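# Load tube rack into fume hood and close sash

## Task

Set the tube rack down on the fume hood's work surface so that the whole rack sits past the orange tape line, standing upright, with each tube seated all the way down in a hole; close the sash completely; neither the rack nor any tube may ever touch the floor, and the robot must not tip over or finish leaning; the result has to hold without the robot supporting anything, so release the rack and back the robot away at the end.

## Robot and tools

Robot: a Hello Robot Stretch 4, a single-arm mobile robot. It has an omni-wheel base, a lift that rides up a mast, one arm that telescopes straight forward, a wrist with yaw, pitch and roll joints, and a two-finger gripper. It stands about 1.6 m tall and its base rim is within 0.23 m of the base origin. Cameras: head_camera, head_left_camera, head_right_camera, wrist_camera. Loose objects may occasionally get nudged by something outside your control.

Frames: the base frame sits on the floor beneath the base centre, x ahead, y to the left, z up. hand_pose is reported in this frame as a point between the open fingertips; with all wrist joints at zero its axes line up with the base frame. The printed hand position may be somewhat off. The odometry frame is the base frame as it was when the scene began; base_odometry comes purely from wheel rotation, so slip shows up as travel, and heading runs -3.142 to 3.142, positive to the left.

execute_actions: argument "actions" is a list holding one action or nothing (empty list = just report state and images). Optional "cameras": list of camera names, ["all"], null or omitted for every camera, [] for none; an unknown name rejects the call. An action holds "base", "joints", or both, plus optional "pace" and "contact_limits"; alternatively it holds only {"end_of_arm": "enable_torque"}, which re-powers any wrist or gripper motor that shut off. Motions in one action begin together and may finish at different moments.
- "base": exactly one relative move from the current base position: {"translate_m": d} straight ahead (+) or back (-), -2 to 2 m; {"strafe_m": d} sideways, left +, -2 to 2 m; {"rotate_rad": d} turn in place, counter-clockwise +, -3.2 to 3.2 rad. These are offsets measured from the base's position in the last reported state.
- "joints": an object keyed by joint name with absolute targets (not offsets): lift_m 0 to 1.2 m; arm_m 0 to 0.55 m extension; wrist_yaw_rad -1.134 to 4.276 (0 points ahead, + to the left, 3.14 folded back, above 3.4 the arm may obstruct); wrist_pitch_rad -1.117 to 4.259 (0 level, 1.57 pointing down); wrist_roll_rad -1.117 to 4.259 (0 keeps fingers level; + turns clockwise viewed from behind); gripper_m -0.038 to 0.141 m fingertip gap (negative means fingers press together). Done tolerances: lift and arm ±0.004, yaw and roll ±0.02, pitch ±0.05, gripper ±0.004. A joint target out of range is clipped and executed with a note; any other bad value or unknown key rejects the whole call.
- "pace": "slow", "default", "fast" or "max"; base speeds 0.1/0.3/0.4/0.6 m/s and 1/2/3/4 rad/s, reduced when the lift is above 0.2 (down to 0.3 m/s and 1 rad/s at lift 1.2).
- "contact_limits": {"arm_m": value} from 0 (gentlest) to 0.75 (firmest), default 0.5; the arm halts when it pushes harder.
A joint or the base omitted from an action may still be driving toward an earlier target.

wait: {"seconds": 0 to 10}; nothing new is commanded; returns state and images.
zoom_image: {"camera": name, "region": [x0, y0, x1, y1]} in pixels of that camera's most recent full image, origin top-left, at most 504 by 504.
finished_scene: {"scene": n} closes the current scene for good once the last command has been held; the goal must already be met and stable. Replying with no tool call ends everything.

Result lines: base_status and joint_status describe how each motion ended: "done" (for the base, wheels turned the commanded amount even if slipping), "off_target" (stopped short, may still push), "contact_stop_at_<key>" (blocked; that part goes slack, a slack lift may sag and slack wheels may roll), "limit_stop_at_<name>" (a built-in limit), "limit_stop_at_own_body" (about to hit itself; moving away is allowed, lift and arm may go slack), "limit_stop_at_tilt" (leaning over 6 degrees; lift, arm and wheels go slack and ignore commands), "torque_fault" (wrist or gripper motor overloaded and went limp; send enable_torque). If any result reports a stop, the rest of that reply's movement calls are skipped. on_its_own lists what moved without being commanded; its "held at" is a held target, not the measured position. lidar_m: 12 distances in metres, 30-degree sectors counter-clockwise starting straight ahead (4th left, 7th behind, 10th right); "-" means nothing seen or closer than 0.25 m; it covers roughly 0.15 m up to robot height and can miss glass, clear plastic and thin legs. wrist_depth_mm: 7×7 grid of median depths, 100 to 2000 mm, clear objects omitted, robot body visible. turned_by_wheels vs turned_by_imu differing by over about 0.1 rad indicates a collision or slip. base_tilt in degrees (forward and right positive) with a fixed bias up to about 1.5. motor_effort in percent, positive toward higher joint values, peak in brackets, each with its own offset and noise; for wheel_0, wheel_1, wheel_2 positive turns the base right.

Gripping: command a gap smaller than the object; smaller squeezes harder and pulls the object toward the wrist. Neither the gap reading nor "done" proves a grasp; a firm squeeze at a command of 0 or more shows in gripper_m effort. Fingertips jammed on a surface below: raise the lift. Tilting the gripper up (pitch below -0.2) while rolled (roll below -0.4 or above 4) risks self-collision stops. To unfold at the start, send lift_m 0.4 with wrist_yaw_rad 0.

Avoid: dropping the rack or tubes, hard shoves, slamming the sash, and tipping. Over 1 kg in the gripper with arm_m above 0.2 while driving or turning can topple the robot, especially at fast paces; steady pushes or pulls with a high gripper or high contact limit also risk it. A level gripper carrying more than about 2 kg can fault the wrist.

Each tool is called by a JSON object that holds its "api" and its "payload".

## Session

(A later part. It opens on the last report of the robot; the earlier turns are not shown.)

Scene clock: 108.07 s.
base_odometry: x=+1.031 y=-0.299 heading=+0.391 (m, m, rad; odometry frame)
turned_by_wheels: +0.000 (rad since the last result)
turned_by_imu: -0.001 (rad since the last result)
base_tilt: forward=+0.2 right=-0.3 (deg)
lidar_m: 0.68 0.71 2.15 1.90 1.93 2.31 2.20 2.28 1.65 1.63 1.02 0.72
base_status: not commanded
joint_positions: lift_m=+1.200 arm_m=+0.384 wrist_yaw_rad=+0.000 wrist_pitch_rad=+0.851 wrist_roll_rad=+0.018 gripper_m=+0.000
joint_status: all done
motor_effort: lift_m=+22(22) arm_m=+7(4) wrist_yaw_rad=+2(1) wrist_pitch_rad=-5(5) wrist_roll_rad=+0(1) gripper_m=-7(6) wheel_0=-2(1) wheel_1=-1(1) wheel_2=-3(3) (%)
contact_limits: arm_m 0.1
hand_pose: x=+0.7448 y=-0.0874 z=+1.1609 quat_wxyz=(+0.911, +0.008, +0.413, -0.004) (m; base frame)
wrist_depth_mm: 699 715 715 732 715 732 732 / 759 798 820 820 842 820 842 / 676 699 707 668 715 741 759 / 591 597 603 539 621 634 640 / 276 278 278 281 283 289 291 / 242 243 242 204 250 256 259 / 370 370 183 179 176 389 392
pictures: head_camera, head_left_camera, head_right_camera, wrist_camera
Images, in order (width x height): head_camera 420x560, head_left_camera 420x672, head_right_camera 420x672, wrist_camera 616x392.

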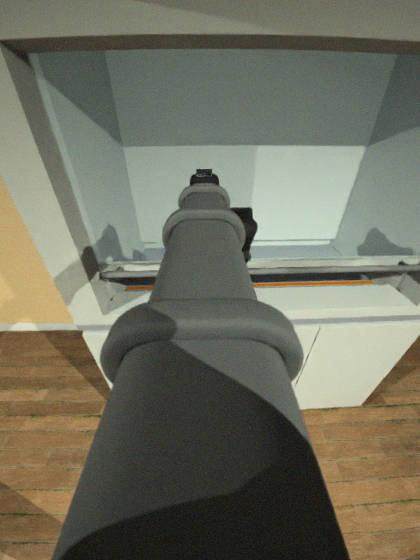

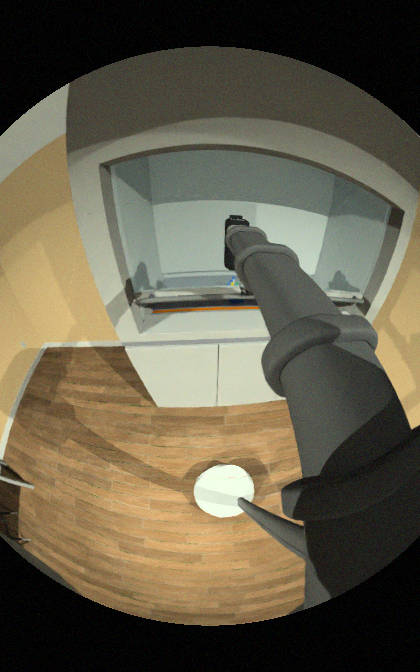

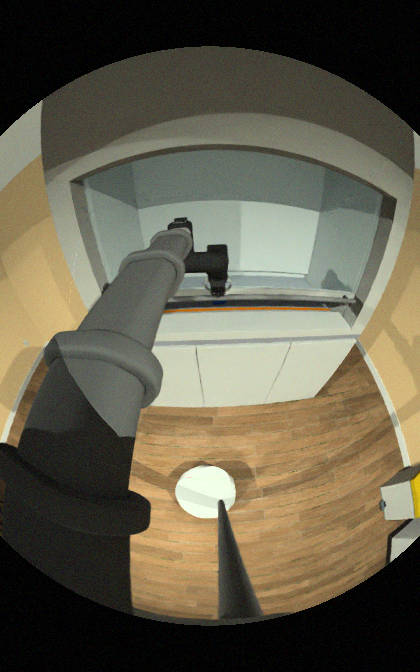

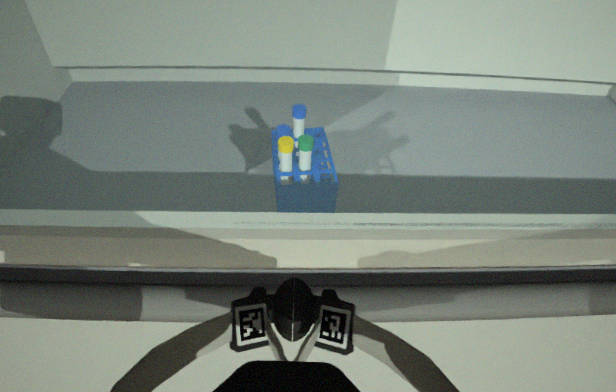

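{"api": "zoom_image", "payload": {"camera": "wrist_camera", "region": [250,90,370,220]}}

{"api": "execute_actions", "payload": {"actions": [{"joints":{"lift_m":1.1},"pace":"slow"}], "cameras": ["wrist_camera"]}}

Region (250, 90, 370, 220) of wrist_camera's 616x392 image, scaled by 3.877; it fills the left 465 columns of this view, and the rest is white.

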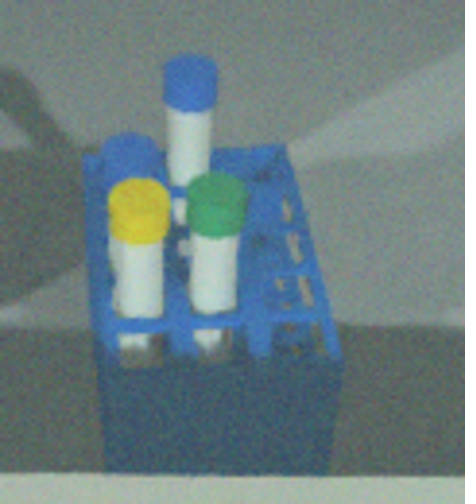

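Scene clock: 109.73 s.
base_odometry: x=+1.031 y=-0.299 heading=+0.390 (m, m, rad; odometry frame)
turned_by_wheels: +0.000 (rad since the last result)
turned_by_imu: +0.004 (rad since the last result)
base_tilt: forward=+0.2 right=-0.2 (deg)
lidar_m: 0.66 0.68 2.19 1.90 1.93 2.30 2.20 2.28 1.63 1.64 0.99 0.72
base_status: not commanded
joint_positions: lift_m=+1.160 arm_m=+0.384 wrist_yaw_rad=-0.006 wrist_pitch_rad=+0.857 wrist_roll_rad=+0.018 gripper_m=+0.000
joint_status: lift_m contact_stop (moved -0.039 of -0.100)
on_its_own: lift_m is slack since a contact_stop (your +1.100 is given up); wrist_yaw_rad is at rest, and its effort (+17) is outside its rest range (-13 to +13); wrist_pitch_rad is at rest, and its effort (-24) is outside its rest range (-23 to +23)
motor_effort: lift_m=+18(20) arm_m=+7(7) wrist_yaw_rad=+17(30) wrist_pitch_rad=-24(46) wrist_roll_rad=+0(0) gripper_m=-5(6) wheel_0=-4(4) wheel_1=+0(4) wheel_2=-6(9) (%)
hand_pose: x=+0.7429 y=-0.0885 z=+1.1205 quat_wxyz=(+0.909, +0.009, +0.416, -0.006) (m; base frame)
wrist_depth_mm: 699 715 715 723 732 741 741 / 715 750 759 759 798 809 820 / 621 627 634 539 661 668 668 / 262 264 267 272 274 279 283 / 264 265 267 277 271 277 279 / 349 355 229 210 237 370 370 / 332 332 257 182 181 347 351
pictures: wrist_camera
Images, in order (width x height): wrist_camera 616x392.

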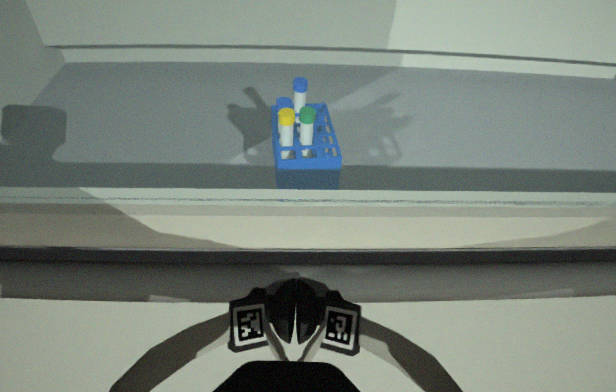

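{"api": "execute_actions", "payload": {"actions": [{"joints":{"lift_m":1.2,"arm_m":0.37}}], "cameras": []}}

{"api": "execute_actions", "payload": {"actions": [{"joints":{"arm_m":0.44},"pace":"slow","contact_limits":{"arm_m":0.1}}], "cameras": ["wrist_camera"]}}

{"api": "execute_actions", "payload": {"actions": [{"joints":{"lift_m":1.1}}], "cameras": ["wrist_camera"]}}

Scene clock: 111.33 s.
base_odometry: x=+1.031 y=-0.299 heading=+0.390 (m, m, rad; odometry frame)
turned_by_wheels: +0.000 (rad since the last result)
turned_by_imu: +0.000 (rad since the last result)
base_tilt: forward=+0.3 right=-0.2 (deg)
lidar_m: 0.67 0.70 2.16 1.92 1.96 2.30 2.20 2.26 1.66 1.64 1.00 0.68
base_status: not commanded
joint_positions: lift_m=+1.200 arm_m=+0.371 wrist_yaw_rad=+0.000 wrist_pitch_rad=+0.852 wrist_roll_rad=+0.018 gripper_m=+0.000
joint_status: all done
motor_effort: lift_m=+22(22) arm_m=-7(6) wrist_yaw_rad=+2(19) wrist_pitch_rad=-8(23) wrist_roll_rad=+0(1) gripper_m=-5(6) wheel_0=-3(3) wheel_1=+0(0) wheel_2=-4(6) (%)
hand_pose: x=+0.7321 y=-0.0875 z=+1.1608 quat_wxyz=(+0.911, +0.008, +0.413, -0.004) (m; base frame)
wrist_depth_mm: 715 732 723 723 750 741 732 / 759 788 798 820 831 854 854 / 676 691 707 647 732 732 750 / 585 597 603 564 621 634 634 / 300 300 301 303 307 309 314 / 265 268 265 204 273 281 281 / 373 370 183 180 177 389 389
pictures: none
No camera images: the call's "cameras" was empty. Leave "cameras" out to get every camera's image.

Scene clock: 113.30 s.
base_odometry: x=+1.031 y=-0.299 heading=+0.390 (m, m, rad; odometry frame)
turned_by_wheels: +0.000 (rad since the last result)
turned_by_imu: -0.001 (rad since the last result)
base_tilt: forward=+0.3 right=-0.2 (deg)
lidar_m: 0.67 0.69 2.18 1.91 1.94 2.30 2.19 2.28 1.65 1.66 0.98 0.68
base_status: not commanded
joint_positions: lift_m=+1.200 arm_m=+0.438 wrist_yaw_rad=-0.001 wrist_pitch_rad=+0.855 wrist_roll_rad=+0.018 gripper_m=+0.000
joint_status: all done
motor_effort: lift_m=+22(22) arm_m=+9(10) wrist_yaw_rad=+5(4) wrist_pitch_rad=-15(15) wrist_roll_rad=+0(1) gripper_m=-6(6) wheel_0=-4(3) wheel_1=+0(0) wheel_2=-4(5) (%)
contact_limits: arm_m 0.1
hand_pose: x=+0.7986 y=-0.0877 z=+1.1603 quat_wxyz=(+0.910, +0.008, +0.414, -0.004) (m; base frame)
wrist_depth_mm: 654 661 676 654 668 683 691 / 715 759 778 788 788 750 750 / 668 699 707 707 715 723 750 / 591 603 603 521 615 621 627 / 512 521 530 525 535 544 549 / 252 254 249 205 259 264 266 / 368 267 207 184 177 382 392
pictures: wrist_camera
Images, in order (width x height): wrist_camera 616x392.

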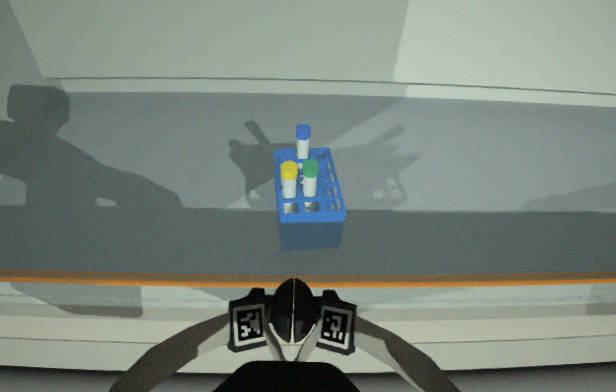

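Scene clock: 114.63 s.
base_odometry: x=+1.031 y=-0.299 heading=+0.390 (m, m, rad; odometry frame)
turned_by_wheels: +0.000 (rad since the last result)
turned_by_imu: +0.003 (rad since the last result)
base_tilt: forward=+0.2 right=-0.2 (deg)
lidar_m: 0.65 0.70 2.19 1.89 1.92 2.27 2.21 2.26 1.66 1.63 0.99 0.69
base_status: not commanded
joint_positions: lift_m=+1.152 arm_m=+0.439 wrist_yaw_rad=-0.004 wrist_pitch_rad=+0.855 wrist_roll_rad=+0.018 gripper_m=+0.000
joint_status: lift_m contact_stop (moved -0.047 of -0.100)
on_its_own: lift_m is slack since a contact_stop (your +1.100 is given up)
motor_effort: lift_m=+18(24) arm_m=+6(9) wrist_yaw_rad=+12(31) wrist_pitch_rad=-15(56) wrist_roll_rad=+0(0) gripper_m=-7(7) wheel_0=-4(5) wheel_1=-1(5) wheel_2=-5(9) (%)
hand_pose: x=+0.7987 y=-0.0882 z=+1.1131 quat_wxyz=(+0.910, +0.009, +0.414, -0.005) (m; base frame)
wrist_depth_mm: 654 654 661 661 676 668 683 / 707 732 750 750 768 759 778 / 609 615 627 525 647 654 668 / 525 525 539 473 549 559 569 / 459 466 473 480 480 488 492 / 237 241 233 206 245 250 253 / 268 214 183 181 170 283 345
pictures: wrist_camera
Images, in order (width x height): wrist_camera 616x392.

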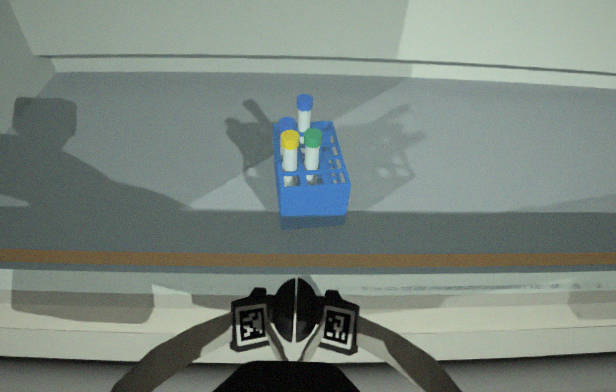

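{"api": "execute_actions", "payload": {"actions": [{"joints":{"lift_m":1.05}}], "cameras": ["wrist_camera","head_camera"]}}

Scene clock: 116.17 s.
base_odometry: x=+1.031 y=-0.299 heading=+0.390 (m, m, rad; odometry frame)
turned_by_wheels: +0.000 (rad since the last result)
turned_by_imu: +0.000 (rad since the last result)
base_tilt: forward=+0.3 right=-0.2 (deg)
lidar_m: 0.67 0.72 2.13 1.89 1.96 2.30 2.20 2.27 1.65 1.64 1.01 0.71
base_status: not commanded
joint_positions: lift_m=+1.121 arm_m=+0.439 wrist_yaw_rad=-0.003 wrist_pitch_rad=+0.855 wrist_roll_rad=+0.018 gripper_m=+0.000
joint_status: lift_m contact_stop (moved -0.032 of -0.102)
on_its_own: lift_m is slack since a contact_stop (your +1.050 is given up)
motor_effort: lift_m=+18(19) arm_m=+7(7) wrist_yaw_rad=+11(29) wrist_pitch_rad=-16(48) wrist_roll_rad=+0(1) gripper_m=-7(6) wheel_0=-4(5) wheel_1=-1(5) wheel_2=-5(8) (%)
hand_pose: x=+0.7987 y=-0.0880 z=+1.0812 quat_wxyz=(+0.910, +0.009, +0.415, -0.005) (m; base frame)
wrist_depth_mm: 654 683 661 661 676 676 676 / 676 676 683 699 707 732 732 / 564 564 569 442 597 597 609 / 480 488 492 469 508 512 517 / 418 424 433 436 445 449 452 / 236 241 233 206 245 252 253 / 253 215 182 181 179 267 315
pictures: head_camera, wrist_camera
Images, in order (width x height): head_camera 420x560, wrist_camera 616x392.

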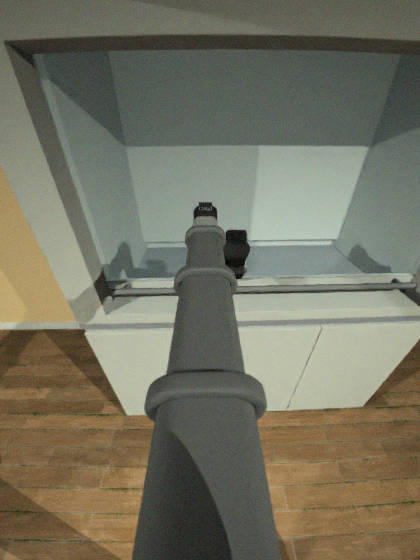

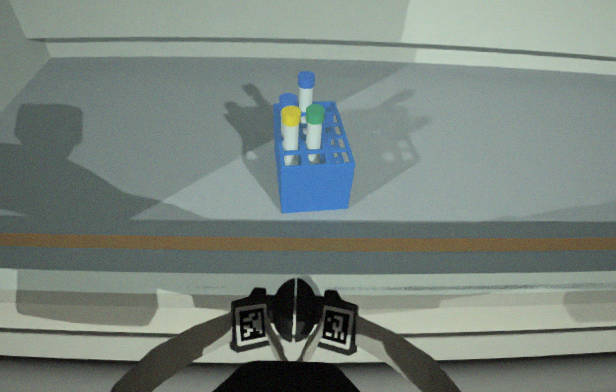

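Working in increments.

{"api": "execute_actions", "payload": {"actions": [{"joints":{"lift_m":1.0},"pace":"fast"}], "cameras": ["wrist_camera"]}}

Scene clock: 117.37 s.
base_odometry: x=+1.031 y=-0.299 heading=+0.390 (m, m, rad; odometry frame)
turned_by_wheels: +0.000 (rad since the last result)
turned_by_imu: +0.000 (rad since the last result)
base_tilt: forward=+0.1 right=-0.4 (deg)
lidar_m: 0.67 0.71 2.14 1.90 1.95 2.30 2.19 2.27 1.64 1.65 1.00 0.71
base_status: not commanded
joint_positions: lift_m=+1.094 arm_m=+0.439 wrist_yaw_rad=-0.004 wrist_pitch_rad=+0.854 wrist_roll_rad=+0.018 gripper_m=+0.000
joint_status: lift_m contact_stop (moved -0.027 of -0.121)
on_its_own: lift_m is slack since a contact_stop (your +1.000 is given up); wrist_yaw_rad is at rest, and its effort (+14) is outside its rest range (-13 to +13)
motor_effort: lift_m=+18(22) arm_m=+6(7) wrist_yaw_rad=+14(29) wrist_pitch_rad=-14(38) wrist_roll_rad=+0(1) gripper_m=-7(7) wheel_0=-4(5) wheel_1=-1(5) wheel_2=-5(8) (%)
hand_pose: x=+0.7989 y=-0.0883 z=+1.0543 quat_wxyz=(+0.910, +0.009, +0.414, -0.006) (m; base frame)
wrist_depth_mm: 699 707 707 715 668 707 683 / 615 627 634 609 654 676 699 / 521 521 530 424 544 564 569 / 445 452 459 449 469 477 484 / 392 397 402 410 410 415 418 / 235 240 233 205 244 250 251 / 241 213 183 182 181 253 287
pictures: wrist_camera
Images, in order (width x height): wrist_camera 616x392.

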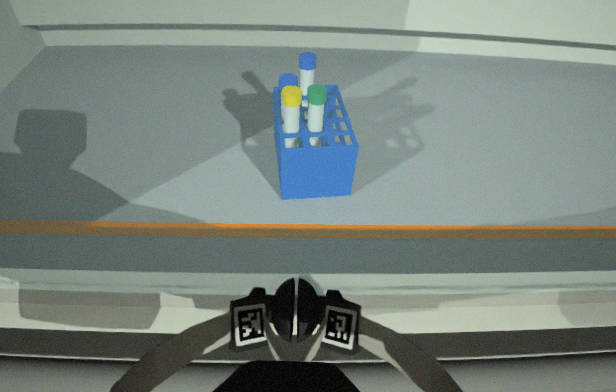

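{"api": "execute_actions", "payload": {"actions": [{"joints":{"lift_m":0.98}}], "cameras": []}}

Scene clock: 118.63 s.
base_odometry: x=+1.031 y=-0.299 heading=+0.390 (m, m, rad; odometry frame)
turned_by_wheels: +0.000 (rad since the last result)
turned_by_imu: +0.000 (rad since the last result)
base_tilt: forward=+0.1 right=-0.2 (deg)
lidar_m: 0.67 0.68 2.19 1.90 1.92 2.30 2.20 2.26 1.67 1.63 0.99 0.70
base_status: not commanded
joint_positions: lift_m=+1.071 arm_m=+0.439 wrist_yaw_rad=-0.004 wrist_pitch_rad=+0.854 wrist_roll_rad=+0.018 gripper_m=+0.000
joint_status: lift_m contact_stop (moved -0.023 of -0.114)
on_its_own: lift_m is slack since a contact_stop (your +0.980 is given up)
motor_effort: lift_m=+18(17) arm_m=+6(7) wrist_yaw_rad=+13(25) wrist_pitch_rad=-12(30) wrist_roll_rad=+0(1) gripper_m=-6(6) wheel_0=-4(4) wheel_1=-1(4) wheel_2=-6(8) (%)
hand_pose: x=+0.7989 y=-0.0882 z=+1.0316 quat_wxyz=(+0.910, +0.009, +0.414, -0.006) (m; base frame)
wrist_depth_mm: 676 691 699 707 707 715 732 / 574 585 591 445 615 627 647 / 484 492 496 407 508 517 530 / 415 418 424 433 436 442 449 / 364 368 375 379 384 387 389 / 236 240 233 205 242 250 252 / 231 213 198 181 180 244 264
pictures: none
No camera images: the call's "cameras" was empty. Leave "cameras" out to get every camera's image.

{"api": "execute_actions", "payload": {"actions": [{"joints":{"lift_m":0.98}}], "cameras": []}}

Scene clock: 120.20 s.
base_odometry: x=+1.031 y=-0.299 heading=+0.390 (m, m, rad; odometry frame)
turned_by_wheels: +0.000 (rad since the last result)
turned_by_imu: -0.001 (rad since the last result)
base_tilt: forward=+0.1 right=-0.2 (deg)
lidar_m: 0.67 0.70 2.17 1.91 1.93 2.29 2.20 2.27 1.64 1.65 0.98 0.72
base_status: not commanded
joint_positions: lift_m=+1.056 arm_m=+0.439 wrist_yaw_rad=-0.006 wrist_pitch_rad=+0.850 wrist_roll_rad=+0.018 gripper_m=+0.000
joint_status: lift_m contact_stop (moved -0.015 of -0.091)
on_its_own: lift_m is slack since a contact_stop (your +0.980 is given up); wrist_yaw_rad is at rest, and its effort (+19) is outside its rest range (-13 to +13)
motor_effort: lift_m=+16(20) arm_m=+6(7) wrist_yaw_rad=+19(31) wrist_pitch_rad=-1(31) wrist_roll_rad=+0(1) gripper_m=-5(6) wheel_0=+1(4) wheel_1=+0(1) wheel_2=-8(8) (%)
hand_pose: x=+0.7997 y=-0.0885 z=+1.0174 quat_wxyz=(+0.911, +0.009, +0.412, -0.006) (m; base frame)
wrist_depth_mm: 676 683 691 699 699 707 723 / 569 569 580 404 603 621 627 / 469 477 480 404 492 508 517 / 404 407 415 424 424 433 436 / 353 359 364 368 373 377 382 / 232 236 228 206 240 246 249 / 224 204 207 183 180 236 236
pictures: none
No camera images: the call's "cameras" was empty. Leave "cameras" out to get every camera's image.

{"api": "execute_actions", "payload": {"actions": [{"joints":{"lift_m":0.98}}]}}

Scene clock: 121.73 s.
base_odometry: x=+1.031 y=-0.299 heading=+0.390 (m, m, rad; odometry frame)
turned_by_wheels: +0.000 (rad since the last result)
turned_by_imu: +0.002 (rad since the last result)
base_tilt: forward=+0.1 right=-0.3 (deg)
lidar_m: 0.67 0.71 2.21 1.89 1.91 2.30 2.18 2.28 1.66 1.64 1.00 0.70
base_status: not commanded
joint_positions: lift_m=+1.055 arm_m=+0.439 wrist_yaw_rad=-0.007 wrist_pitch_rad=+0.849 wrist_roll_rad=+0.018 gripper_m=+0.000
joint_status: lift_m contact_stop (moved -0.001 of -0.076)
on_its_own: lift_m is slack since a contact_stop (your +0.980 is given up); wrist_yaw_rad is at rest, and its effort (+21) is outside its rest range (-13 to +13)
motor_effort: lift_m=+15(18) arm_m=+6(7) wrist_yaw_rad=+21(29) wrist_pitch_rad=+2(43) wrist_roll_rad=+0(0) gripper_m=-4(4) wheel_0=+1(1) wheel_1=+0(0) wheel_2=-8(8) (%)
hand_pose: x=+0.7998 y=-0.0888 z=+1.0163 quat_wxyz=(+0.911, +0.009, +0.412, -0.007) (m; base frame)
wrist_depth_mm: 676 691 691 691 707 715 723 / 564 574 580 433 603 621 634 / 469 477 480 407 496 508 521 / 404 410 418 424 424 433 439 / 353 357 364 368 373 377 379 / 232 236 229 207 239 246 249 / 224 203 206 183 179 236 236
pictures: head_camera, head_left_camera, head_right_camera, wrist_camera
Images, in order (width x height): head_camera 420x560, head_left_camera 420x672, head_right_camera 420x672, wrist_camera 616x392.

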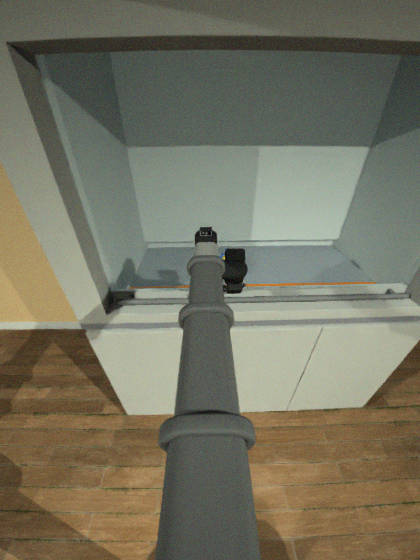

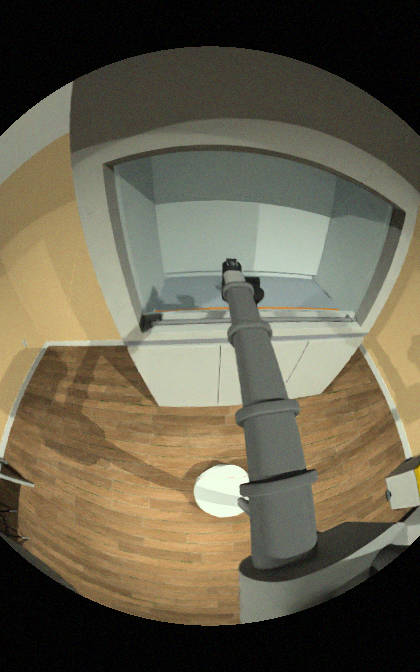

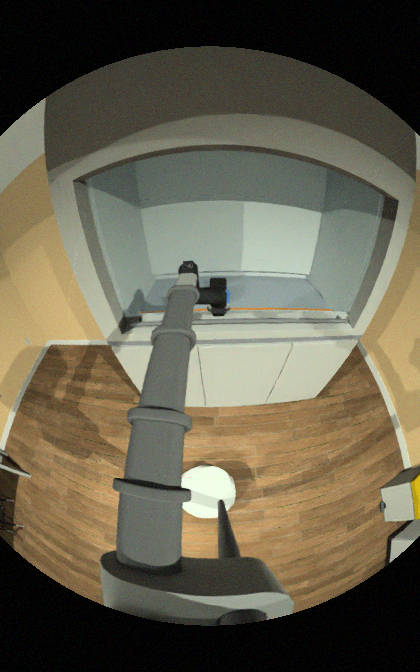

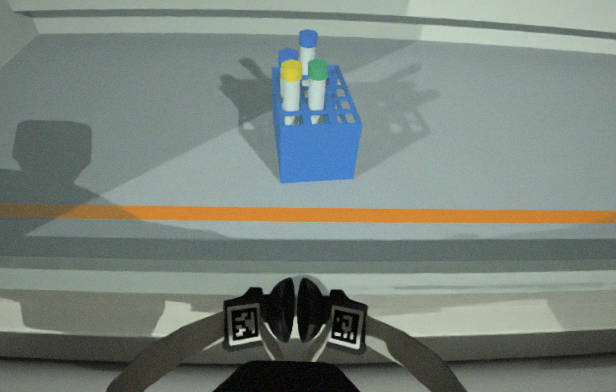

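{"api": "execute_actions", "payload": {"actions": [{"joints":{"lift_m":1.09}}], "cameras": []}}

{"api": "execute_actions", "payload": {"actions": [{"joints":{"arm_m":0.1}}], "cameras": []}}

{"api": "execute_actions", "payload": {"actions": [{"joints":{"lift_m":0.84,"wrist_pitch_rad":0.0}}], "cameras": ["wrist_camera","head_camera"]}}

{"api": "zoom_image", "payload": {"camera": "wrist_camera", "region": [200,130,400,330]}}

Scene clock: 123.07 s.
base_odometry: x=+1.031 y=-0.299 heading=+0.391 (m, m, rad; odometry frame)
turned_by_wheels: +0.000 (rad since the last result)
turned_by_imu: +0.000 (rad since the last result)
base_tilt: forward=+0.2 right=-0.2 (deg)
lidar_m: 0.65 0.73 2.20 1.90 1.94 2.32 2.18 2.27 1.63 1.64 0.99 0.71
base_status: not commanded
joint_positions: lift_m=+1.090 arm_m=+0.439 wrist_yaw_rad=-0.001 wrist_pitch_rad=+0.856 wrist_roll_rad=+0.018 gripper_m=+0.000
joint_status: all done
motor_effort: lift_m=+23(22) arm_m=+7(6) wrist_yaw_rad=+5(22) wrist_pitch_rad=-18(18) wrist_roll_rad=+1(1) gripper_m=-7(7) wheel_0=+1(0) wheel_1=+0(0) wheel_2=-7(8) (%)
hand_pose: x=+0.7988 y=-0.0877 z=+1.0500 quat_wxyz=(+0.910, +0.008, +0.415, -0.004) (m; base frame)
wrist_depth_mm: 691 699 699 707 707 723 723 / 603 609 627 480 640 654 668 / 512 512 517 427 539 544 554 / 436 439 449 439 459 469 469 / 384 387 394 399 404 407 413 / 256 257 255 204 262 265 270 / 263 264 183 180 176 277 281
pictures: none
No camera images: the call's "cameras" was empty. Leave "cameras" out to get every camera's image.

Scene clock: 125.20 s.
base_odometry: x=+1.031 y=-0.299 heading=+0.391 (m, m, rad; odometry frame)
turned_by_wheels: +0.000 (rad since the last result)
turned_by_imu: +0.000 (rad since the last result)
base_tilt: forward=+0.2 right=-0.3 (deg)
lidar_m: 0.67 0.68 2.18 1.89 1.92 2.31 2.20 2.27 1.65 1.66 0.99 0.72
base_status: not commanded
joint_positions: lift_m=+1.090 arm_m=+0.101 wrist_yaw_rad=+0.000 wrist_pitch_rad=+0.852 wrist_roll_rad=+0.018 gripper_m=+0.000
joint_status: all done
motor_effort: lift_m=+22(24) arm_m=-7(8) wrist_yaw_rad=+1(4) wrist_pitch_rad=-6(18) wrist_roll_rad=+0(0) gripper_m=-6(6) wheel_0=+1(0) wheel_1=+0(0) wheel_2=-5(7) (%)
hand_pose: x=+0.4622 y=-0.0874 z=+1.0508 quat_wxyz=(+0.911, +0.008, +0.413, -0.004) (m; base frame)
wrist_depth_mm: 699 759 788 691 842 842 878 / 480 480 488 496 504 512 512 / 455 459 462 469 480 477 480 / 517 525 535 539 530 539 544 / 615 615 615 615 621 621 634 / 750 750 683 204 732 768 778 / 1118 866 183 180 176 976 1008
pictures: none
No camera images: the call's "cameras" was empty. Leave "cameras" out to get every camera's image.

Scene clock: 127.30 s.
base_odometry: x=+1.031 y=-0.299 heading=+0.391 (m, m, rad; odometry frame)
turned_by_wheels: +0.000 (rad since the last result)
turned_by_imu: -0.001 (rad since the last result)
base_tilt: forward=+0.2 right=-0.4 (deg)
lidar_m: 0.65 0.71 2.19 1.88 1.92 2.30 2.19 2.26 1.62 1.65 1.00 0.70
base_status: not commanded
joint_positions: lift_m=+0.840 arm_m=+0.101 wrist_yaw_rad=+0.000 wrist_pitch_rad=+0.003 wrist_roll_rad=+0.018 gripper_m=+0.000
joint_status: all done
motor_effort: lift_m=+14(22) arm_m=-7(7) wrist_yaw_rad=+1(1) wrist_pitch_rad=-10(14) wrist_roll_rad=+0(1) gripper_m=-6(6) wheel_0=+1(0) wheel_1=+0(0) wheel_2=-5(6) (%)
hand_pose: x=+0.5606 y=-0.0874 z=+1.0178 quat_wxyz=(+1.000, +0.009, +0.001, +0.000) (m; base frame)
wrist_depth_mm: 732 1025 1060 1060 1060 1078 1098 / 741 1025 1042 1060 1060 1078 1098 / 732 1025 1042 1060 1042 1098 1078 / 750 1008 1042 1042 1042 1060 1060 / 452 484 1008 699 1042 1060 1025 / 364 368 370 204 394 399 402 / 359 362 183 180 176 379 384
pictures: head_camera, wrist_camera
Images, in order (width x height): head_camera 420x560, wrist_camera 616x392.

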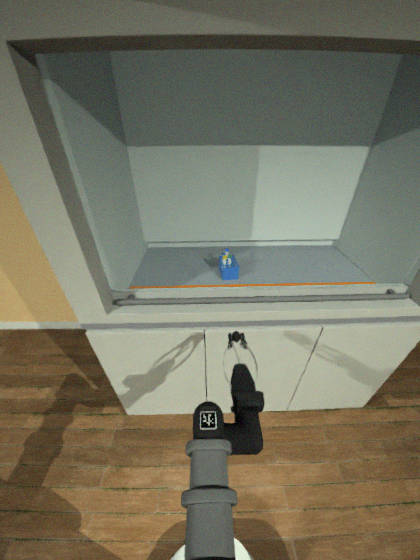

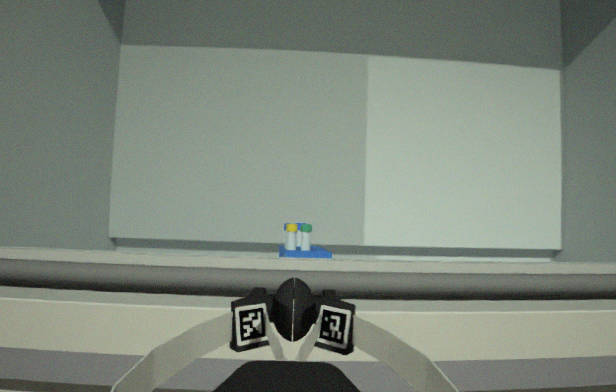

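Region (200, 130, 400, 330) of wrist_camera's 616x392 image, scaled by 2.520.

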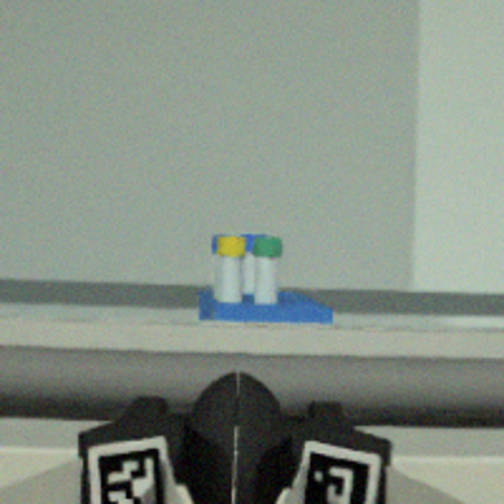

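{"api": "execute_actions", "payload": {"actions": [{"base":{"translate_m":-0.4}}], "cameras": ["head_camera"]}}

{"api": "finished_scene", "payload": {"scene": 1}}

Scene clock: 130.27 s.
base_odometry: x=+0.661 y=-0.451 heading=+0.390 (m, m, rad; odometry frame)
turned_by_wheels: +0.000 (rad since the last result)
turned_by_imu: +0.000 (rad since the last result)
base_tilt: forward=+0.2 right=-0.3 (deg)
lidar_m: 1.04 1.12 2.77 1.84 1.95 1.89 1.81 1.85 1.74 1.56 2.16 1.13
base_status: done
joint_positions: lift_m=+0.840 arm_m=+0.101 wrist_yaw_rad=+0.000 wrist_pitch_rad=+0.003 wrist_roll_rad=+0.018 gripper_m=+0.000
joint_status: not commanded
motor_effort: lift_m=+14(14) arm_m=-7(7) wrist_yaw_rad=+1(1) wrist_pitch_rad=-9(10) wrist_roll_rad=+1(0) gripper_m=-6(6) wheel_0=-2(12) wheel_1=-5(10) wheel_2=+2(13) (%)
hand_pose: x=+0.5606 y=-0.0874 z=+1.0178 quat_wxyz=(+1.000, +0.009, +0.001, +0.000) (m; base frame)
wrist_depth_mm: 778 1098 1464 1499 1537 1499 1118 / 778 1118 1499 1499 1499 1499 1138 / 768 1160 1430 1464 1464 1430 1118 / 759 1160 1397 1430 1430 1499 1098 / 750 798 809 831 820 866 854 / 750 759 768 204 788 798 798 / 750 750 183 180 177 798 788
pictures: head_camera
Images, in order (width x height): head_camera 420x560.

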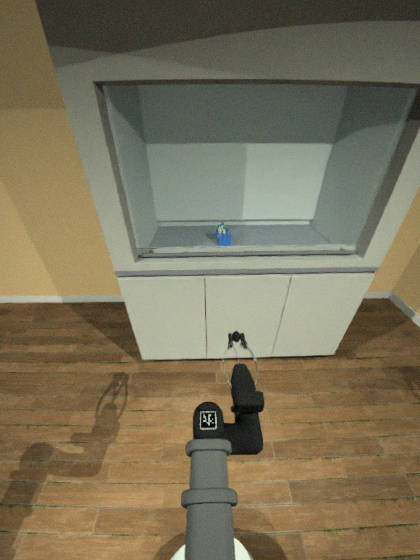

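The scene is finished: the task was done.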